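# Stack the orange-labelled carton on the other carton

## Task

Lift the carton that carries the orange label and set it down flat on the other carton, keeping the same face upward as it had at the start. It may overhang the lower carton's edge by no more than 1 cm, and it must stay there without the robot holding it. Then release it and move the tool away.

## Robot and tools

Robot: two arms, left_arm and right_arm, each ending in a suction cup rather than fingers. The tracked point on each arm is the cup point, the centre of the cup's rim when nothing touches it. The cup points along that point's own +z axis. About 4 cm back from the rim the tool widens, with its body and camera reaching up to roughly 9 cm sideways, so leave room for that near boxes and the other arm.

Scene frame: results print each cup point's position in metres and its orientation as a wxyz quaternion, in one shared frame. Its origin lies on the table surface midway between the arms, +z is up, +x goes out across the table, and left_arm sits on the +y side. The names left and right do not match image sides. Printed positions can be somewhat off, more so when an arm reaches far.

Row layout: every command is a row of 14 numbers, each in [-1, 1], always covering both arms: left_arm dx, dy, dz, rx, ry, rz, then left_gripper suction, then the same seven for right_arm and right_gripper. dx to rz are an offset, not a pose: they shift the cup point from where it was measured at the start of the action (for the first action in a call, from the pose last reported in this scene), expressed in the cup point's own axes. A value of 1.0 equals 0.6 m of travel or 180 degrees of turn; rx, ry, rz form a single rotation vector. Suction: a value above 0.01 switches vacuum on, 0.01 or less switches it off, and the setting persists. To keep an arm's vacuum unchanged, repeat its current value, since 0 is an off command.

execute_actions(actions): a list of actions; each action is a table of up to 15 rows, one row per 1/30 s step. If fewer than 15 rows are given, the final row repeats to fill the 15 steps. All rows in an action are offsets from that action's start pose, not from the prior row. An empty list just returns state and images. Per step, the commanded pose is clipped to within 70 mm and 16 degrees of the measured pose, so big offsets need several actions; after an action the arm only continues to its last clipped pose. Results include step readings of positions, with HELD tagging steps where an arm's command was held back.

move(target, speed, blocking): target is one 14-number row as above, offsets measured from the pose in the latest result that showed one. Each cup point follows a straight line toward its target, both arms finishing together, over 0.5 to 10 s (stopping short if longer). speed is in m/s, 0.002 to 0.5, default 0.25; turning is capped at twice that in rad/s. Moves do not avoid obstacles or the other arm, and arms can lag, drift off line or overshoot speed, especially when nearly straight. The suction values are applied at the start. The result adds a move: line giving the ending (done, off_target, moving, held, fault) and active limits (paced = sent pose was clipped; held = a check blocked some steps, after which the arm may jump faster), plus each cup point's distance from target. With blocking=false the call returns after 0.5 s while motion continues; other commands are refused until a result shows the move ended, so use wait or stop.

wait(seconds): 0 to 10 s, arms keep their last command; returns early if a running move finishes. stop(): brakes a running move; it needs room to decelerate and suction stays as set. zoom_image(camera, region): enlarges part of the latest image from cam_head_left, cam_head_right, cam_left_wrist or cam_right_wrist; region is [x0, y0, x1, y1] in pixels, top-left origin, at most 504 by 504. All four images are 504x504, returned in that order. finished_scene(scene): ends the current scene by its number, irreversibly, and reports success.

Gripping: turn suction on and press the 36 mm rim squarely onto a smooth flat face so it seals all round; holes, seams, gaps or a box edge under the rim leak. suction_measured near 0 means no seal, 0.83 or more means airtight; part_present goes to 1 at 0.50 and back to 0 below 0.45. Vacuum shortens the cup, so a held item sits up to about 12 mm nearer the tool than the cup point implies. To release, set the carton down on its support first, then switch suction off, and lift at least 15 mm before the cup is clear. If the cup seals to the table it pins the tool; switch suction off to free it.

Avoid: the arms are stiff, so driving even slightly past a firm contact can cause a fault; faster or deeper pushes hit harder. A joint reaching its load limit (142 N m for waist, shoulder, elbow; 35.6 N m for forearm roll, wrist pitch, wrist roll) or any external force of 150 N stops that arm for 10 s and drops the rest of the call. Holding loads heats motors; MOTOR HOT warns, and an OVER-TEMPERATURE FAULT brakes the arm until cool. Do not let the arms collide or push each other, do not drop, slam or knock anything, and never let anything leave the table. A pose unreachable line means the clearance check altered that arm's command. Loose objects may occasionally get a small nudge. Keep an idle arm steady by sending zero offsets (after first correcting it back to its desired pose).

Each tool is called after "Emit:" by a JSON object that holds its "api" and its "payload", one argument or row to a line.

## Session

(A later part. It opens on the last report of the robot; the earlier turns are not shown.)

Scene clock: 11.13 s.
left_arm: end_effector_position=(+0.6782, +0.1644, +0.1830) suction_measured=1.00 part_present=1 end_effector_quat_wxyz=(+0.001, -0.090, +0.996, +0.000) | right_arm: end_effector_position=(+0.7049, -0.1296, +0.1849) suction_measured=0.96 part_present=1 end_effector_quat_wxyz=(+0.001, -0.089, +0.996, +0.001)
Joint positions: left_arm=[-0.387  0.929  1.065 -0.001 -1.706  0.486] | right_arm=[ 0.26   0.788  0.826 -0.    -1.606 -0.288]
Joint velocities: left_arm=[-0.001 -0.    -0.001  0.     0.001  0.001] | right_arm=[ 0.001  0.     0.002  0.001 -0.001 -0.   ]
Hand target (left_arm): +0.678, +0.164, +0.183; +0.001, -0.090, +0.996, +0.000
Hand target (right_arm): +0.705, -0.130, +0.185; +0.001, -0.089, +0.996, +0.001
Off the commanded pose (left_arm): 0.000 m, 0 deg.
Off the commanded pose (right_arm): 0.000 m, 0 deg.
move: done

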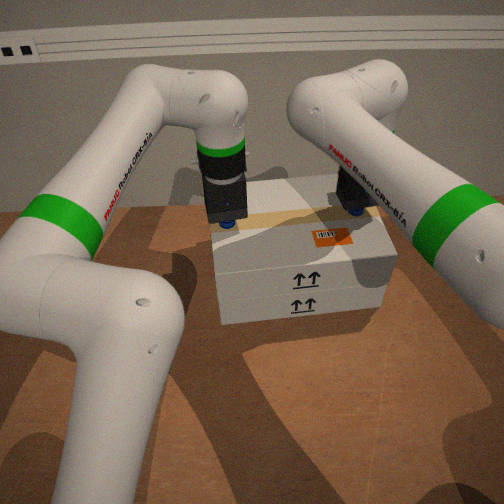

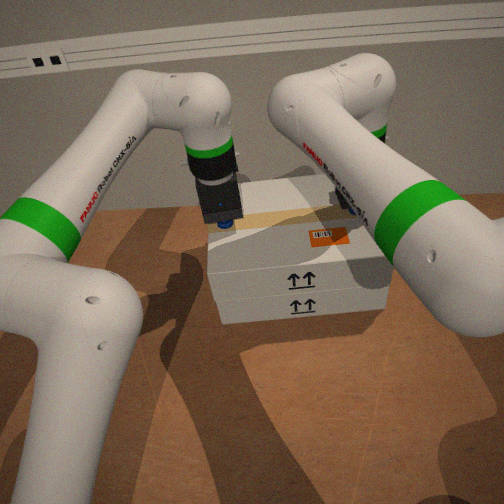

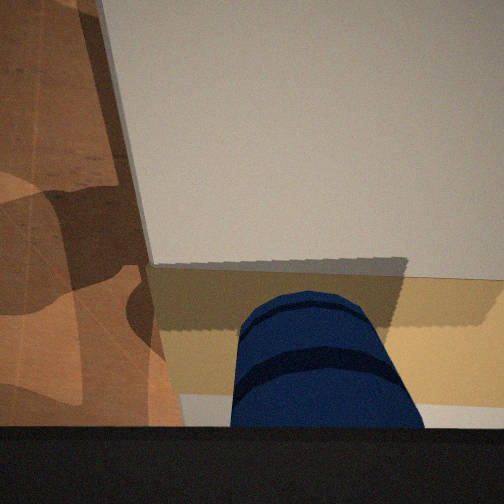

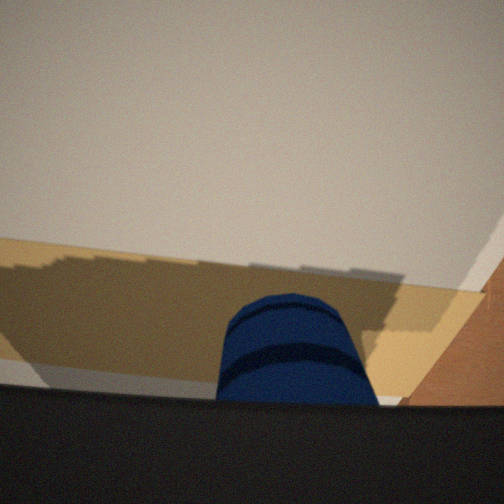

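Emit:
{"api": "move", "payload": {
  "target": [-0.0025,0.0015,0.0035,0,0,0,1,0,0.0015,0.002,0,0,0,1],
  "speed": 0.01
}}

Emit:
{"api": "execute_actions", "payload": {
  "actions": [
    [[0,0,0,0,0,0,0,0,0,0,0,0,0,0]]
  ]
}}

Emit:
{"api": "move", "payload": {
  "target": [0,0,-0.05,0,0,0,0,0,0,-0.05,0,0,0,0],
  "speed": 0.06
}}

Emit:
{"api": "move", "payload": {
  "target": [0.25,0.3,-0.1,0,0,0,0,0.25,-0.27,-0.1,0,0,0,0],
  "speed": 0.25
}}

Scene clock: 11.93 s.
left_arm: end_effector_position=(+0.6795, +0.1656, +0.1809) suction_measured=1.00 part_present=1 end_effector_quat_wxyz=(+0.001, -0.090, +0.996, +0.000) | right_arm: end_effector_position=(+0.7048, -0.1287, +0.1837) suction_measured=0.96 part_present=1 end_effector_quat_wxyz=(+0.001, -0.089, +0.996, +0.001)
Joint positions: left_arm=[-0.385  0.93   1.064 -0.001 -1.703  0.484] | right_arm=[ 0.261  0.788  0.824 -0.    -1.604 -0.289]
Joint velocities: left_arm=[-0.001 -0.001 -0.     0.    -0.001 -0.001] | right_arm=[-0.002 -0.     0.    -0.001 -0.003  0.   ]
Hand target (left_arm): +0.679, +0.166, +0.181; +0.001, -0.090, +0.996, +0.000
Hand target (right_arm): +0.705, -0.129, +0.184; +0.001, -0.089, +0.996, +0.001
Off the commanded pose (left_arm): 0.000 m, 0 deg.
Off the commanded pose (right_arm): 0.000 m, 0 deg.
move: done

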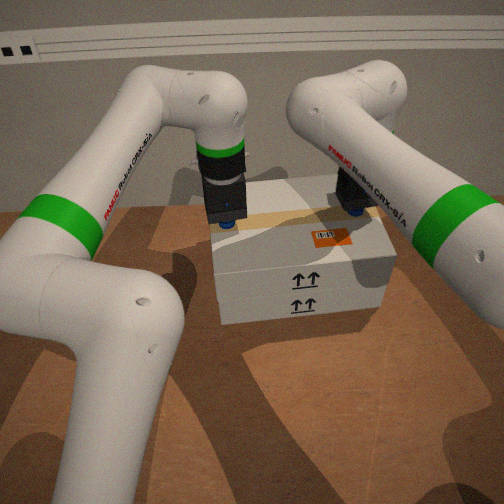

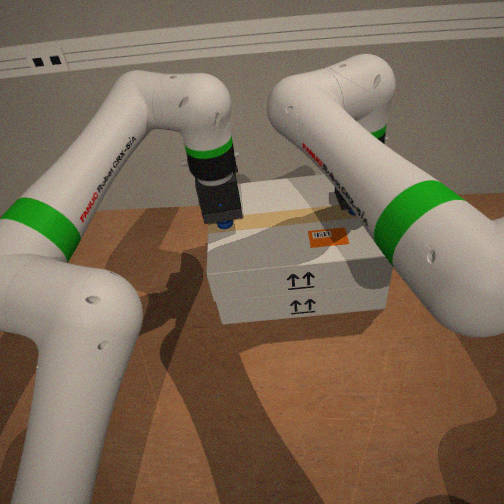

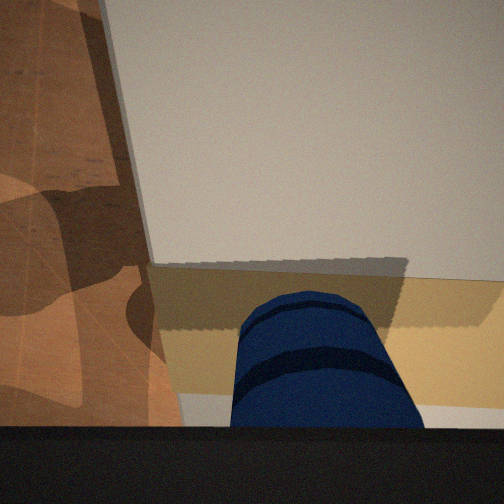

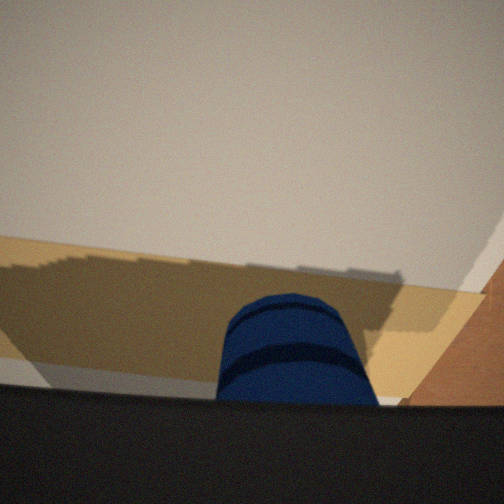

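Scene clock: 12.43 s.
left_arm: end_effector_position=(+0.6795, +0.1656, +0.1810) suction_measured=0.00 part_present=0 end_effector_quat_wxyz=(+0.001, -0.090, +0.996, +0.000) | right_arm: end_effector_position=(+0.7048, -0.1287, +0.1837) suction_measured=0.00 part_present=0 end_effector_quat_wxyz=(+0.001, -0.089, +0.996, +0.001)
Joint positions: left_arm=[-0.385  0.93   1.064 -0.001 -1.702  0.484] | right_arm=[ 0.261  0.788  0.824 -0.    -1.604 -0.289]
Joint velocities: left_arm=[ 0.001  0.001 -0.    -0.    -0.001  0.   ] | right_arm=[-0.001 -0.     0.     0.001  0.002 -0.   ]
Hand target (left_arm): +0.679, +0.166, +0.181; +0.001, -0.090, +0.996, +0.000
Hand target (right_arm): +0.705, -0.129, +0.184; +0.001, -0.089, +0.996, +0.001
Off the commanded pose (left_arm): 0.000 m, 0 deg.
Off the commanded pose (right_arm): 0.000 m, 0 deg.
Step readings (end_effector_position):
0: left_arm (+0.6795, +0.1656, +0.1809) | right_arm (+0.7048, -0.1287, +0.1837)
1: left_arm (+0.6795, +0.1656, +0.1809) | right_arm (+0.7048, -0.1287, +0.1837)
2: left_arm (+0.6795, +0.1656, +0.1809) | right_arm (+0.7048, -0.1287, +0.1837)
4: left_arm (+0.6795, +0.1656, +0.1809) | right_arm (+0.7048, -0.1287, +0.1837)
8: left_arm (+0.6795, +0.1656, +0.1810) | right_arm (+0.7048, -0.1287, +0.1837)
15: end_effector_position above

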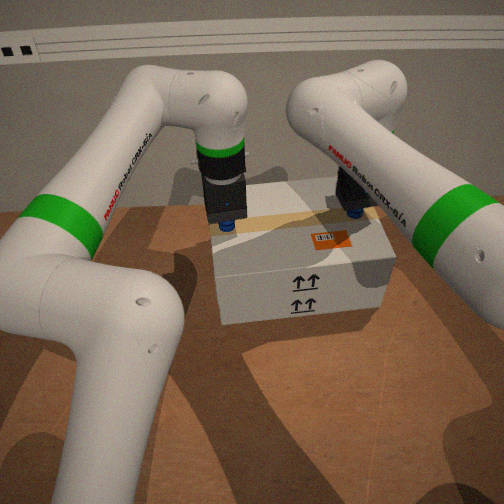

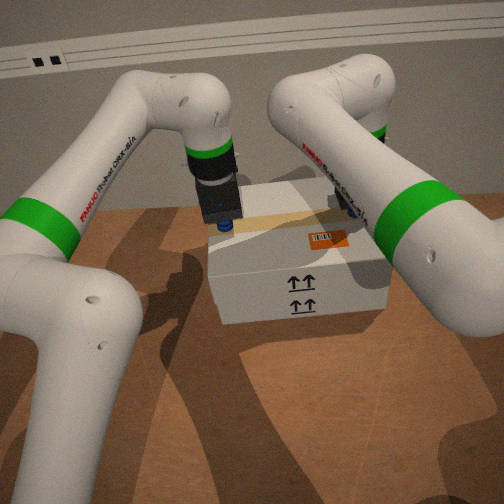

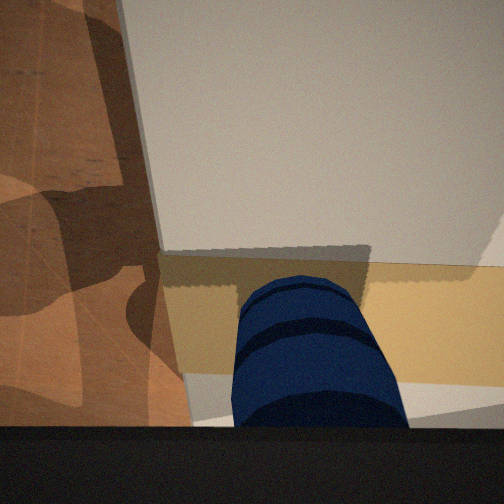

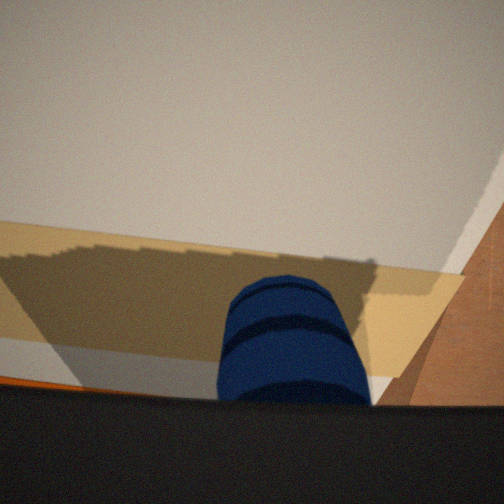

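Scene clock: 13.23 s.
left_arm: end_effector_position=(+0.6795, +0.1656, +0.2110) suction_measured=0.00 part_present=0 end_effector_quat_wxyz=(+0.001, -0.090, +0.996, +0.000) | right_arm: end_effector_position=(+0.7047, -0.1288, +0.2137) suction_measured=0.00 part_present=0 end_effector_quat_wxyz=(+0.001, -0.089, +0.996, +0.001)
Joint positions: left_arm=[-0.385  0.961  1.189 -0.001 -1.797  0.484] | right_arm=[ 0.261  0.796  0.907 -0.    -1.679 -0.289]
Joint velocities: left_arm=[ 0.001  0.     0.001 -0.003  0.001 -0.001] | right_arm=[-0.001  0.     0.    -0.    -0.     0.   ]
Hand target (left_arm): +0.680, +0.166, +0.211; +0.001, -0.090, +0.996, +0.000
Hand target (right_arm): +0.705, -0.129, +0.214; +0.001, -0.089, +0.996, +0.001
Off the commanded pose (left_arm): 0.000 m, 0 deg.
Off the commanded pose (right_arm): 0.000 m, 0 deg.
move: done

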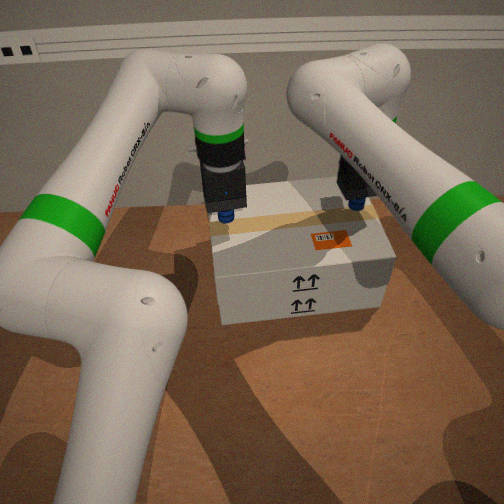

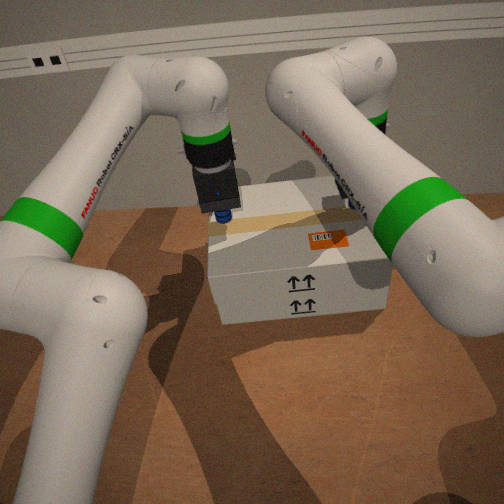

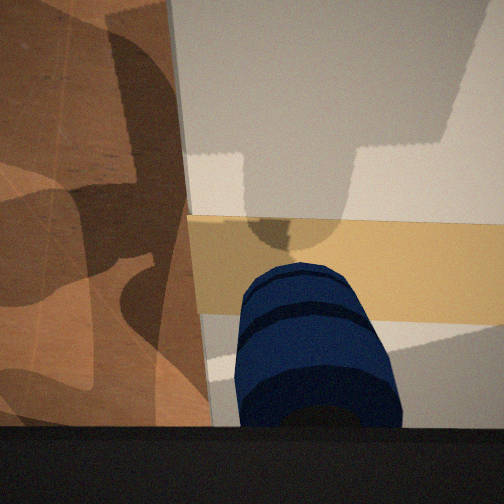

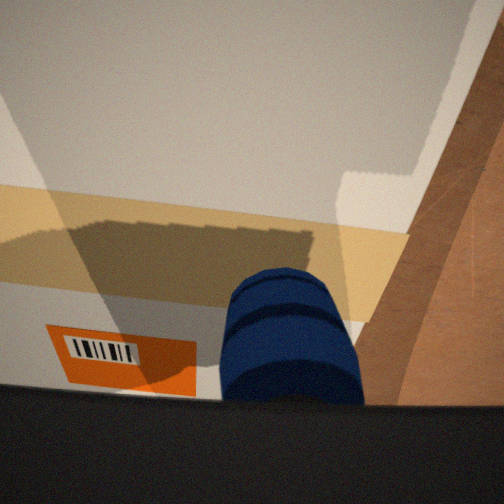

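Scene clock: 14.67 s.
left_arm: end_effector_position=(+0.5001, +0.3161, +0.2716) suction_measured=0.00 part_present=0 end_effector_quat_wxyz=(+0.001, -0.090, +0.996, +0.000) | right_arm: end_effector_position=(+0.5853, -0.3146, +0.2733) suction_measured=0.00 part_present=0 end_effector_quat_wxyz=(+0.002, -0.089, +0.996, +0.000)
Joint positions: left_arm=[-0.217  0.232  0.218 -0.001 -1.555  0.316] | right_arm=[ 0.058  0.343  0.362 -0.    -1.587 -0.086]
Joint velocities: left_arm=[ 0.002 -0.001 -0.    -0.    -0.001 -0.   ] | right_arm=[-0.001 -0.001  0.002 -0.    -0.     0.   ]
Hand target (left_arm): +0.500, +0.316, +0.272; +0.001, -0.090, +0.996, +0.000
Hand target (right_arm): +0.585, -0.315, +0.273; +0.002, -0.089, +0.996, +0.000
Off the commanded pose (left_arm): 0.001 m, 0 deg.
Off the commanded pose (right_arm): 0.001 m, 0 deg.
move: done

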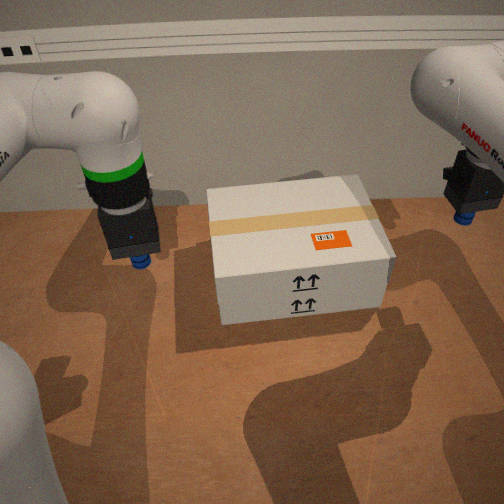

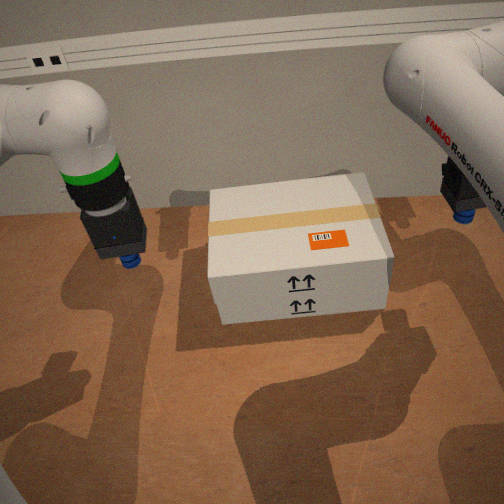

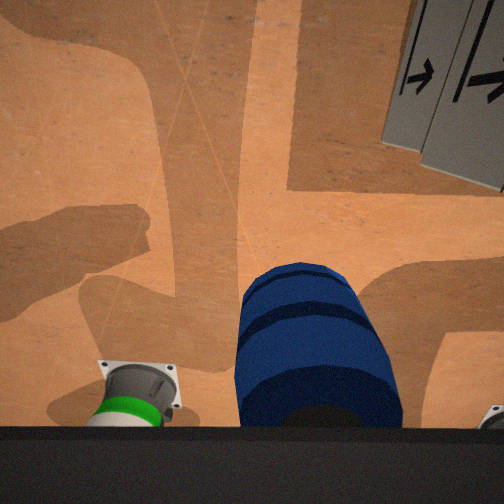

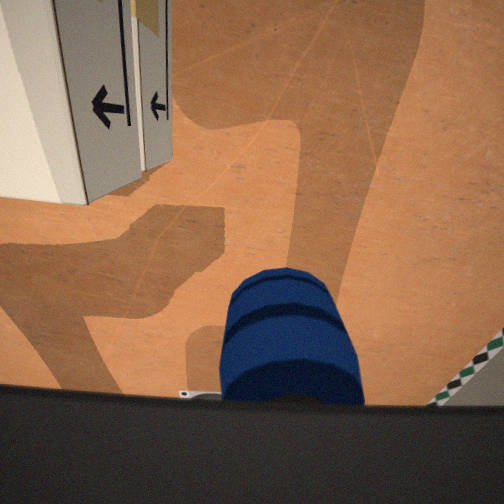

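Emit:
{"api": "zoom_image", "payload": {
  "camera": "cam_left_wrist",
  "region": [370, 80, 500, 200]
}}

Emit:
{"api": "zoom_image", "payload": {
  "camera": "cam_right_wrist",
  "region": [70, 100, 200, 220]
}}

Region (370, 80, 500, 200) of cam_left_wrist's 504x504 image, scaled by 3.877, with more detail than that image has; it fills the top 465 rows of this view, and the rest is white.

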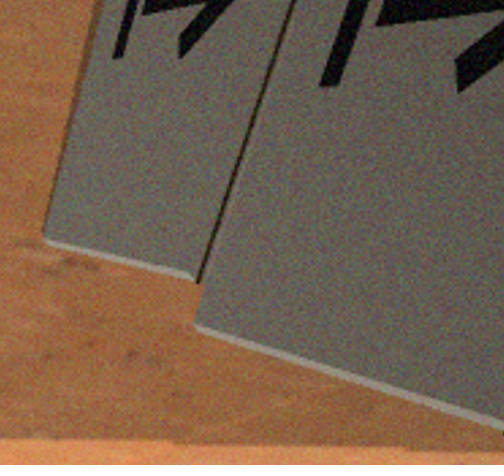

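Region (70, 100, 200, 220) of cam_right_wrist's 504x504 image, scaled by 3.877, with more detail than that image has; it fills the top 465 rows of this view, and the rest is white.

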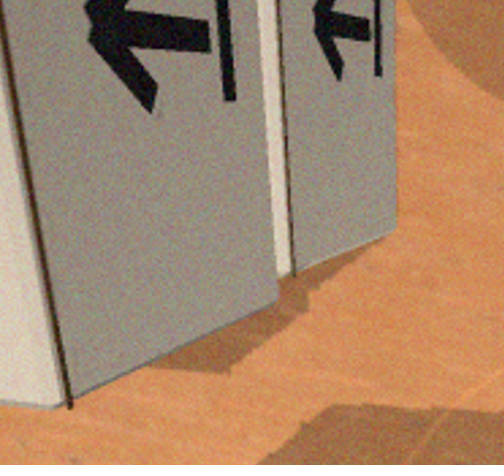

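Emit:
{"api": "move", "payload": {
  "target": [-0.2493,-0.3003,0.126,0,0,0,0,-0.2513,0.2692,0.1255,0,0,0,0],
  "speed": 0.2
}}

Emit:
{"api": "move", "payload": {
  "target": [0,0,0.025,0,0,0,1,0,0,0.025,0,0,0,1],
  "speed": 0.025
}}

Emit:
{"api": "wait", "payload": {
  "seconds": 0.4
}}

Scene clock: 16.77 s.
left_arm: end_effector_position=(+0.6791, +0.1653, +0.1954) suction_measured=0.00 part_present=0 end_effector_quat_wxyz=(+0.001, -0.090, +0.996, +0.000) | right_arm: end_effector_position=(+0.7056, -0.1291, +0.1984) suction_measured=0.00 part_present=0 end_effector_quat_wxyz=(+0.001, -0.089, +0.996, +0.001)
Joint positions: left_arm=[-0.386  0.941  1.116 -0.001 -1.744  0.485] | right_arm=[ 0.261  0.793  0.867 -0.    -1.642 -0.288]
Joint velocities: left_arm=[ 0.001  0.003  0.006 -0.    -0.004 -0.002] | right_arm=[ 0.    -0.    -0.    -0.001 -0.001 -0.   ]
Hand target (left_arm): +0.679, +0.165, +0.195; +0.001, -0.090, +0.996, +0.000
Hand target (right_arm): +0.706, -0.129, +0.198; +0.001, -0.089, +0.996, +0.001
Off the commanded pose (left_arm): 0.001 m, 0 deg.
Off the commanded pose (right_arm): 0.000 m, 0 deg.
move: done

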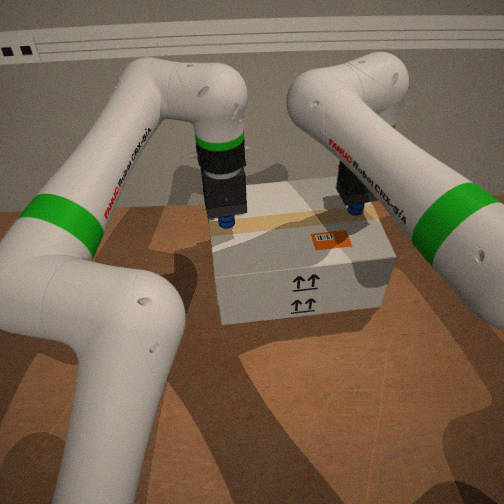

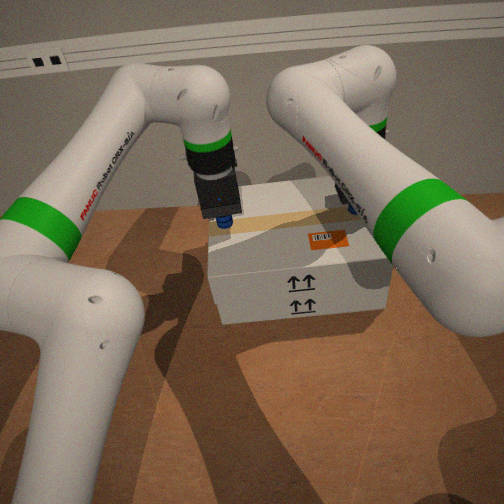

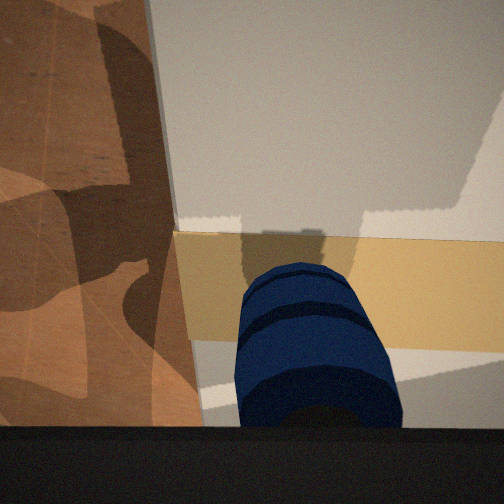

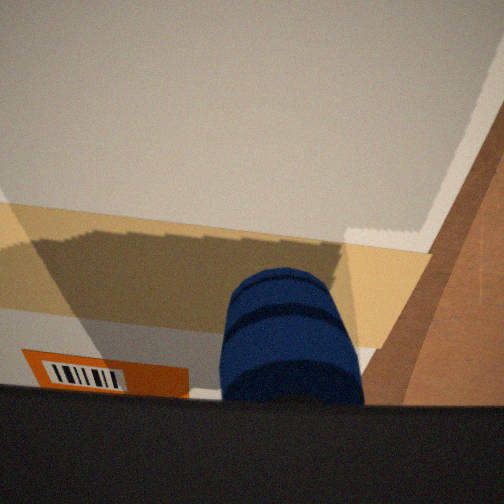

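Scene clock: 17.60 s.
left_arm: end_effector_position=(+0.6791, +0.1653, +0.1804) suction_measured=0.96 part_present=1 end_effector_quat_wxyz=(+0.001, -0.090, +0.996, +0.000) | right_arm: end_effector_position=(+0.7057, -0.1291, +0.1834) suction_measured=0.94 part_present=1 end_effector_quat_wxyz=(+0.001, -0.089, +0.996, +0.001)
Joint positions: left_arm=[-0.386  0.929  1.059 -0.001 -1.7    0.485] | right_arm=[ 0.26   0.79   0.828 -0.    -1.605 -0.288]
Joint velocities: left_arm=[-0.    -0.    -0.     0.    -0.001 -0.001] | right_arm=[-0.001  0.    -0.002 -0.001  0.    -0.   ]
Hand target (left_arm): +0.679, +0.165, +0.180; +0.001, -0.090, +0.996, +0.000
Hand target (right_arm): +0.706, -0.129, +0.183; +0.001, -0.089, +0.996, +0.001
Off the commanded pose (left_arm): 0.000 m, 0 deg.
Off the commanded pose (right_arm): 0.000 m, 0 deg.
move: done

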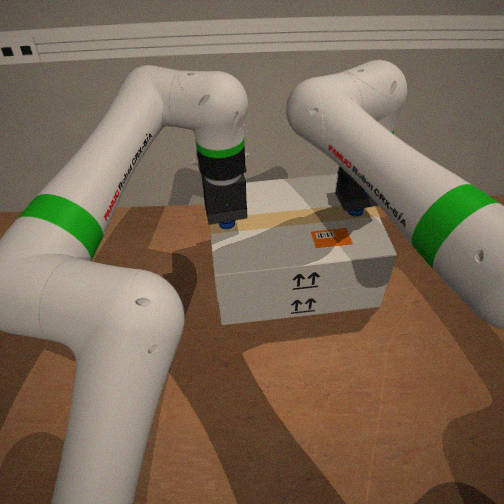

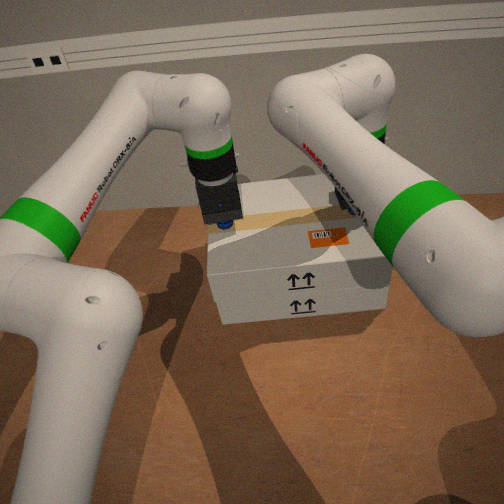

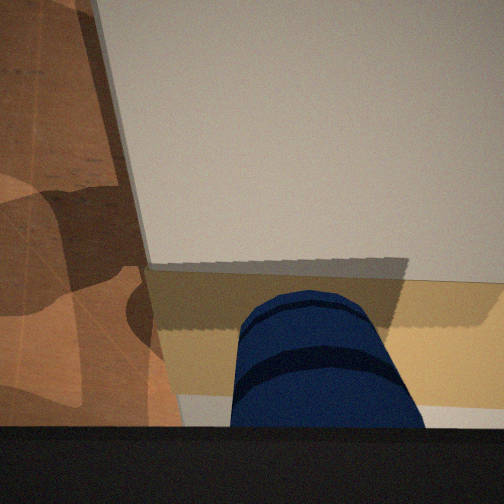

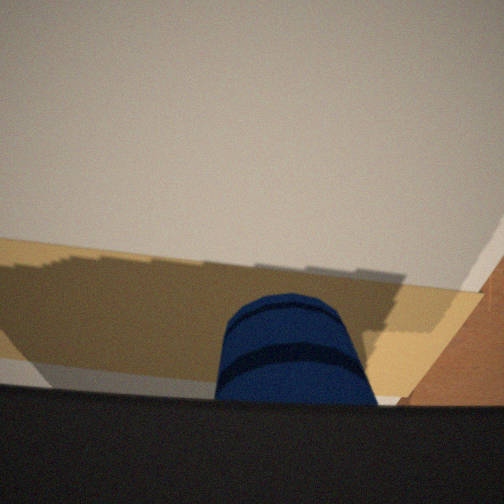

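Scene clock: 18.00 s.
left_arm: end_effector_position=(+0.6791, +0.1653, +0.1804) suction_measured=1.00 part_present=1 end_effector_quat_wxyz=(+0.001, -0.090, +0.996, +0.000) | right_arm: end_effector_position=(+0.7057, -0.1291, +0.1834) suction_measured=0.96 part_present=1 end_effector_quat_wxyz=(+0.001, -0.089, +0.996, +0.001)
Joint positions: left_arm=[-0.386  0.929  1.059 -0.001 -1.7    0.485] | right_arm=[ 0.261  0.79   0.828 -0.    -1.605 -0.288]
Joint velocities: left_arm=[ 0.001  0.001 -0.     0.    -0.001 -0.001] | right_arm=[ 0.001  0.001  0.001  0.001 -0.002 -0.   ]
Hand target (left_arm): +0.679, +0.165, +0.180; +0.001, -0.090, +0.996, +0.000
Hand target (right_arm): +0.706, -0.129, +0.183; +0.001, -0.089, +0.996, +0.001
Off the commanded pose (left_arm): 0.000 m, 0 deg.
Off the commanded pose (right_arm): 0.000 m, 0 deg.
wait: 0.40 s; at rest by 0.17 s

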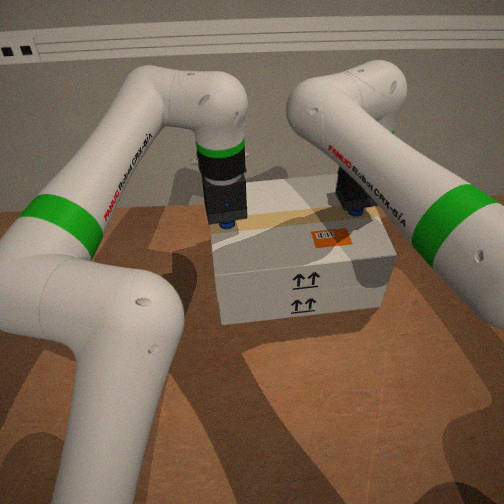

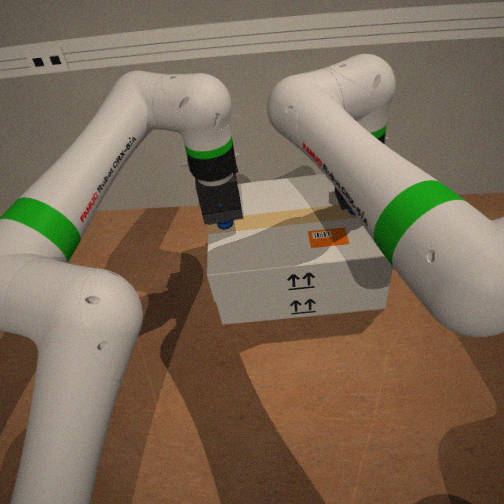

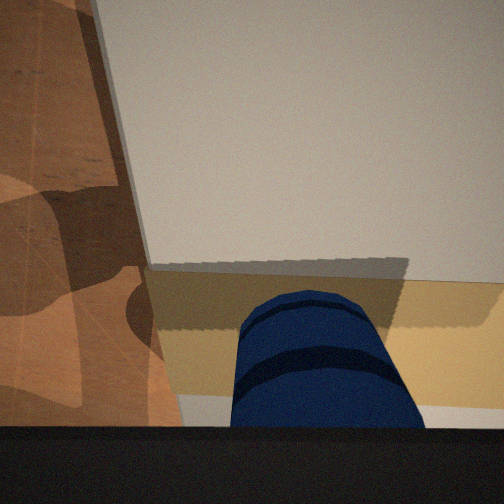

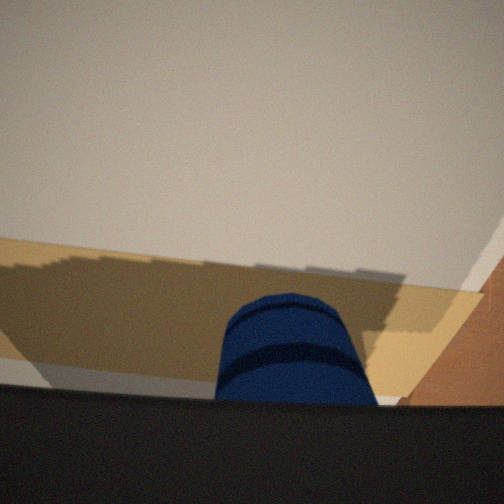

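Emit:
{"api": "move", "payload": {
  "target": [-0.0133,-0.0033,0.0075,0,0,0.002,1,-0.01,-0.0033,0.01,0,0,0.002,1],
  "speed": 0.012
}}

Emit:
{"api": "execute_actions", "payload": {
  "actions": [
    [[0,0,0,0,0,0,0,0,0,0,0,0,0,0]]
  ]
}}

Emit:
{"api": "move", "payload": {
  "target": [0,0,-0.05,0,0,0,0,0,0,-0.05,0,0,0,0],
  "speed": 0.06
}}

Emit:
{"api": "move", "payload": {
  "target": [0.25,0.3,-0.1,0,0,0,0,0.25,-0.27,-0.1,0,0,0,0],
  "speed": 0.25
}}

Scene clock: 19.13 s.
left_arm: end_effector_position=(+0.6873, +0.1648, +0.1759) suction_measured=1.00 part_present=1 end_effector_quat_wxyz=(+0.001, -0.087, +0.996, +0.000) | right_arm: end_effector_position=(+0.7120, -0.1299, +0.1774) suction_measured=0.96 part_present=1 end_effector_quat_wxyz=(+0.002, -0.086, +0.996, +0.001)
Joint positions: left_arm=[-0.383  0.965  1.113 -0.001 -1.717  0.476] | right_arm=[ 0.256  0.811  0.848 -0.    -1.605 -0.289]
Joint velocities: left_arm=[-0.001  0.001  0.    -0.     0.001  0.001] | right_arm=[ 0.001  0.    -0.001 -0.001  0.002  0.   ]
Hand target (left_arm): +0.687, +0.165, +0.176; +0.001, -0.087, +0.996, +0.000
Hand target (right_arm): +0.712, -0.130, +0.177; +0.001, -0.086, +0.996, +0.001
Off the commanded pose (left_arm): 0.000 m, 0 deg.
Off the commanded pose (right_arm): 0.000 m, 0 deg.
move: done

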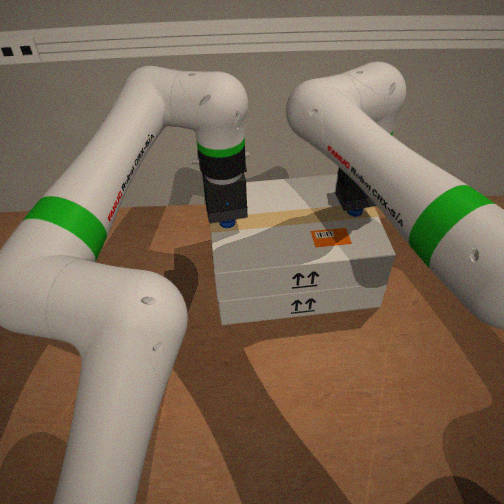

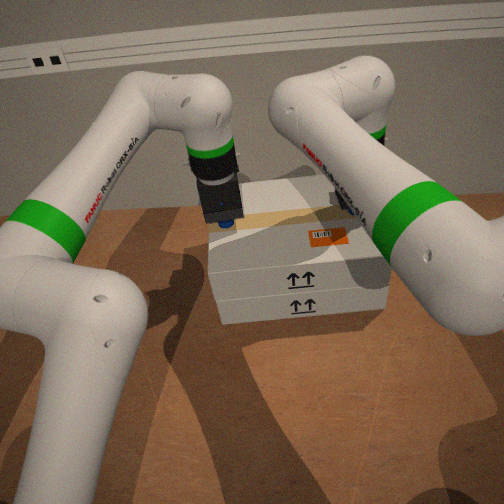

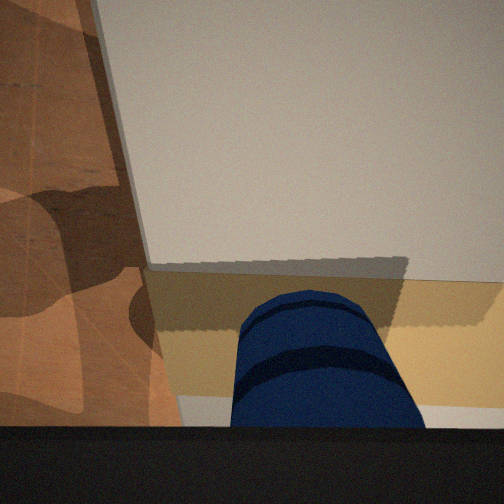

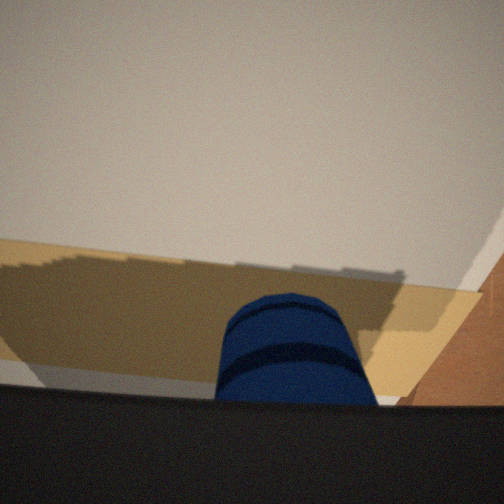

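Scene clock: 19.63 s.
left_arm: end_effector_position=(+0.6873, +0.1648, +0.1759) suction_measured=0.00 part_present=0 end_effector_quat_wxyz=(+0.001, -0.087, +0.996, +0.000) | right_arm: end_effector_position=(+0.7120, -0.1299, +0.1774) suction_measured=0.00 part_present=0 end_effector_quat_wxyz=(+0.002, -0.086, +0.996, +0.001)
Joint positions: left_arm=[-0.383  0.965  1.113 -0.001 -1.717  0.476] | right_arm=[ 0.256  0.811  0.848 -0.    -1.605 -0.289]
Joint velocities: left_arm=[-0.001  0.     0.    -0.     0.     0.   ] | right_arm=[ 0.    -0.     0.     0.001 -0.001 -0.   ]
Hand target (left_arm): +0.687, +0.165, +0.176; +0.001, -0.087, +0.996, +0.000
Hand target (right_arm): +0.712, -0.130, +0.177; +0.002, -0.086, +0.996, +0.001
Off the commanded pose (left_arm): 0.000 m, 0 deg.
Off the commanded pose (right_arm): 0.000 m, 0 deg.
Step readings (end_effector_position):
0: left_arm (+0.6873, +0.1648, +0.1759) | right_arm (+0.7120, -0.1299, +0.1774)
1: left_arm (+0.6873, +0.1648, +0.1759) | right_arm (+0.7120, -0.1299, +0.1774)
2: left_arm (+0.6873, +0.1647, +0.1759) | right_arm (+0.7120, -0.1299, +0.1774)
4: left_arm (+0.6873, +0.1647, +0.1761) | right_arm (+0.7121, -0.1299, +0.1775)
8: left_arm (+0.6873, +0.1647, +0.1762) | right_arm (+0.7121, -0.1299, +0.1775)
15: end_effector_position above

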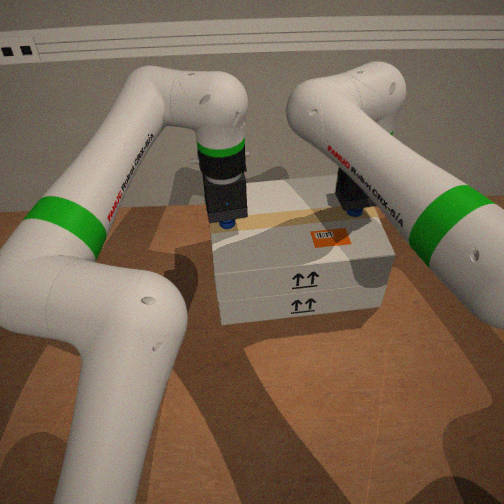

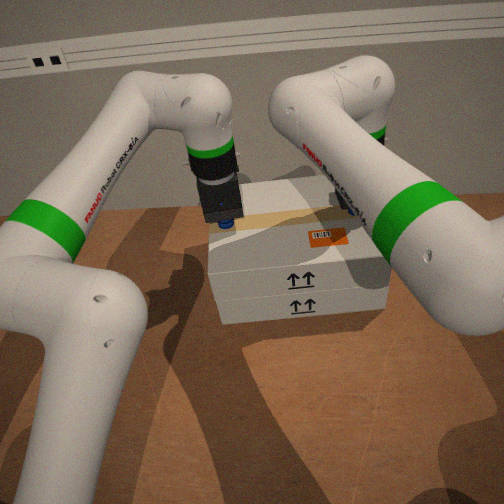

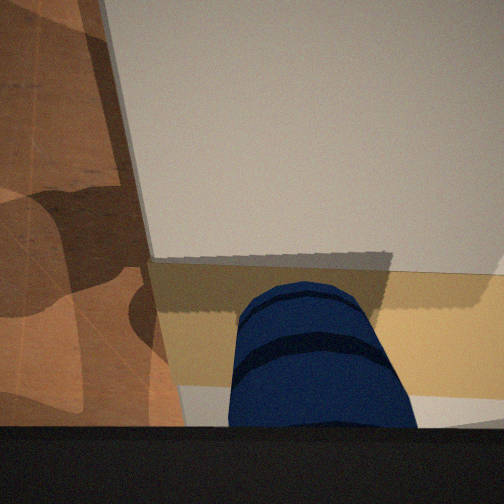

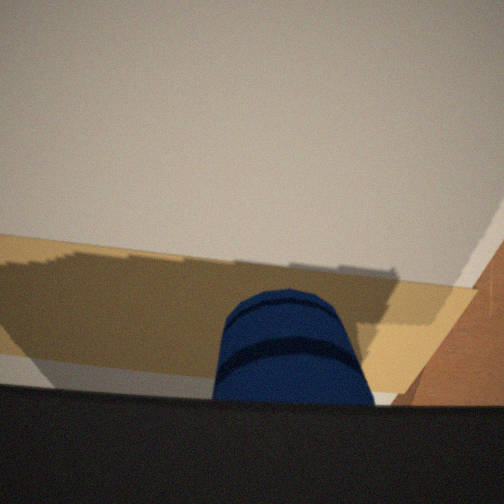

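Scene clock: 20.43 s.
left_arm: end_effector_position=(+0.6873, +0.1648, +0.2059) suction_measured=0.00 part_present=0 end_effector_quat_wxyz=(+0.001, -0.087, +0.996, +0.000) | right_arm: end_effector_position=(+0.7119, -0.1300, +0.2074) suction_measured=0.00 part_present=0 end_effector_quat_wxyz=(+0.002, -0.086, +0.996, +0.001)
Joint positions: left_arm=[-0.383  1.003  1.254 -0.001 -1.82   0.476] | right_arm=[ 0.256  0.819  0.932 -0.    -1.68  -0.289]
Joint velocities: left_arm=[-0.001  0.001  0.002 -0.002 -0.002 -0.001] | right_arm=[-0.    -0.     0.001  0.001  0.001  0.   ]
Hand target (left_arm): +0.687, +0.165, +0.206; +0.001, -0.087, +0.996, +0.000
Hand target (right_arm): +0.712, -0.130, +0.207; +0.002, -0.086, +0.996, +0.001
Off the commanded pose (left_arm): 0.000 m, 0 deg.
Off the commanded pose (right_arm): 0.000 m, 0 deg.
move: done

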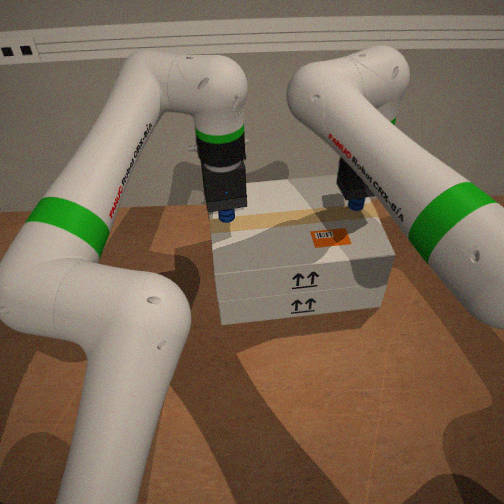

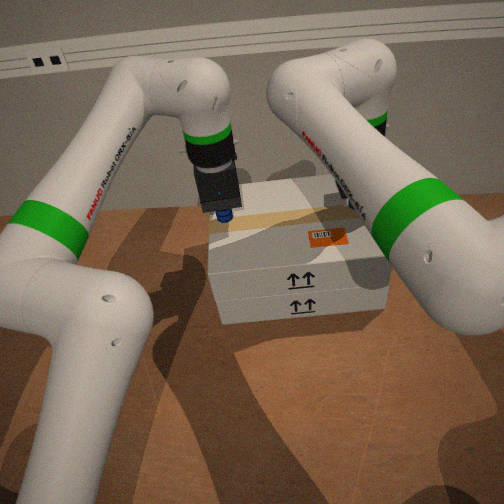

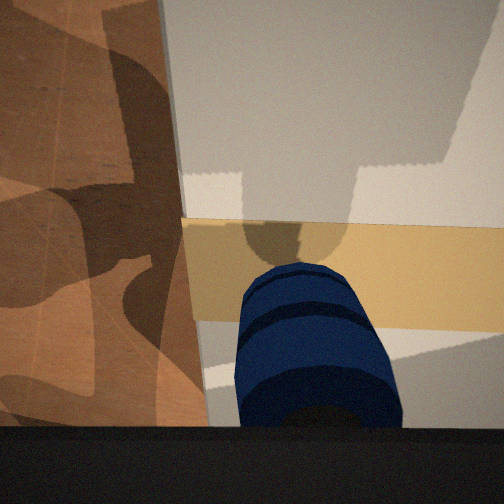

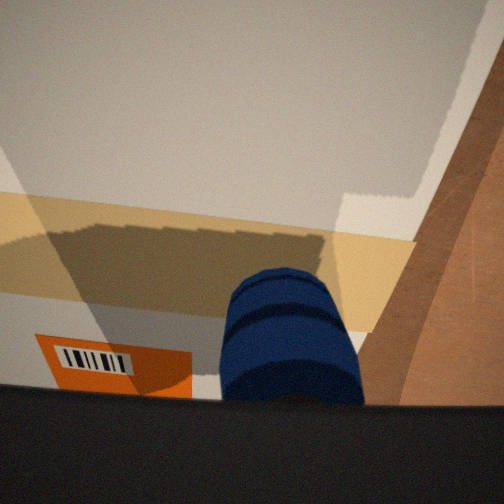

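Scene clock: 21.87 s.
left_arm: end_effector_position=(+0.5089, +0.3165, +0.2665) suction_measured=0.00 part_present=0 end_effector_quat_wxyz=(+0.001, -0.086, +0.996, +0.000) | right_arm: end_effector_position=(+0.5914, -0.3150, +0.2670) suction_measured=0.00 part_present=0 end_effector_quat_wxyz=(+0.002, -0.086, +0.996, +0.000)
Joint positions: left_arm=[-0.214  0.253  0.231 -0.001 -1.547  0.306] | right_arm=[ 0.055  0.359  0.368 -0.    -1.577 -0.089]
Joint velocities: left_arm=[-0.001 -0.    -0.001  0.     0.     0.001] | right_arm=[ 0.001 -0.001  0.001 -0.    -0.001  0.   ]
Hand target (left_arm): +0.509, +0.316, +0.266; +0.001, -0.086, +0.996, +0.000
Hand target (right_arm): +0.591, -0.315, +0.267; +0.002, -0.086, +0.996, +0.000
Off the commanded pose (left_arm): 0.001 m, 0 deg.
Off the commanded pose (right_arm): 0.001 m, 0 deg.
move: done

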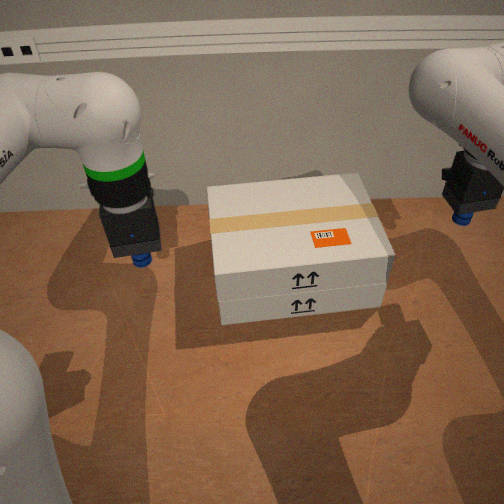

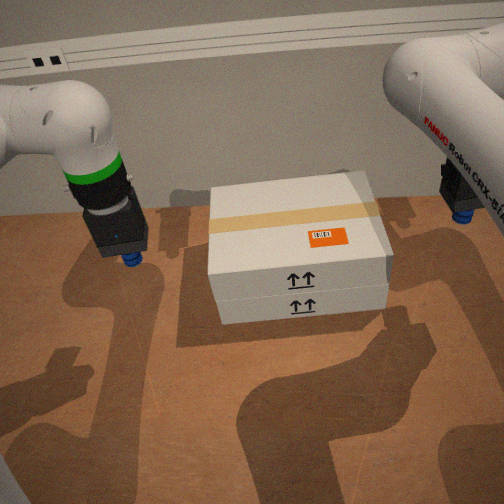

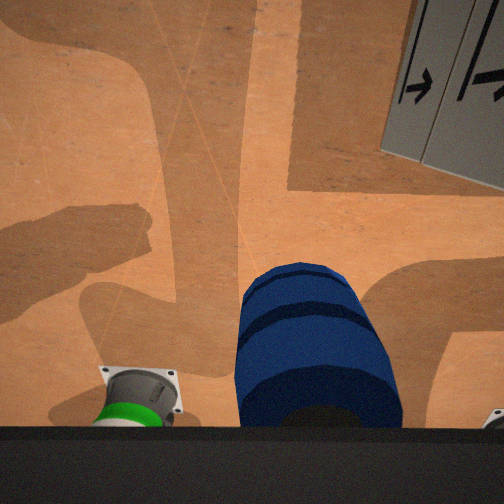

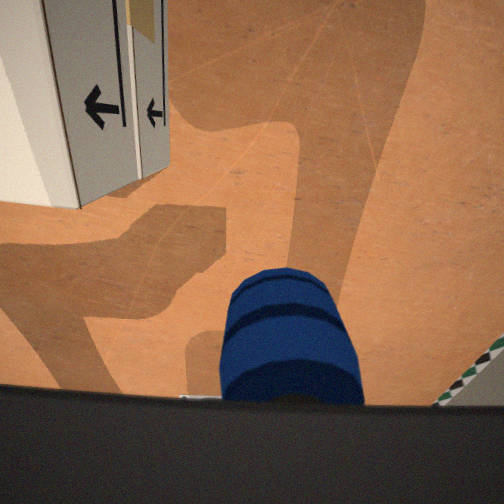

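Flush now.

Emit:
{"api": "finished_scene", "payload": {
  "scene": 2
}}

The scene is finished: the task was done.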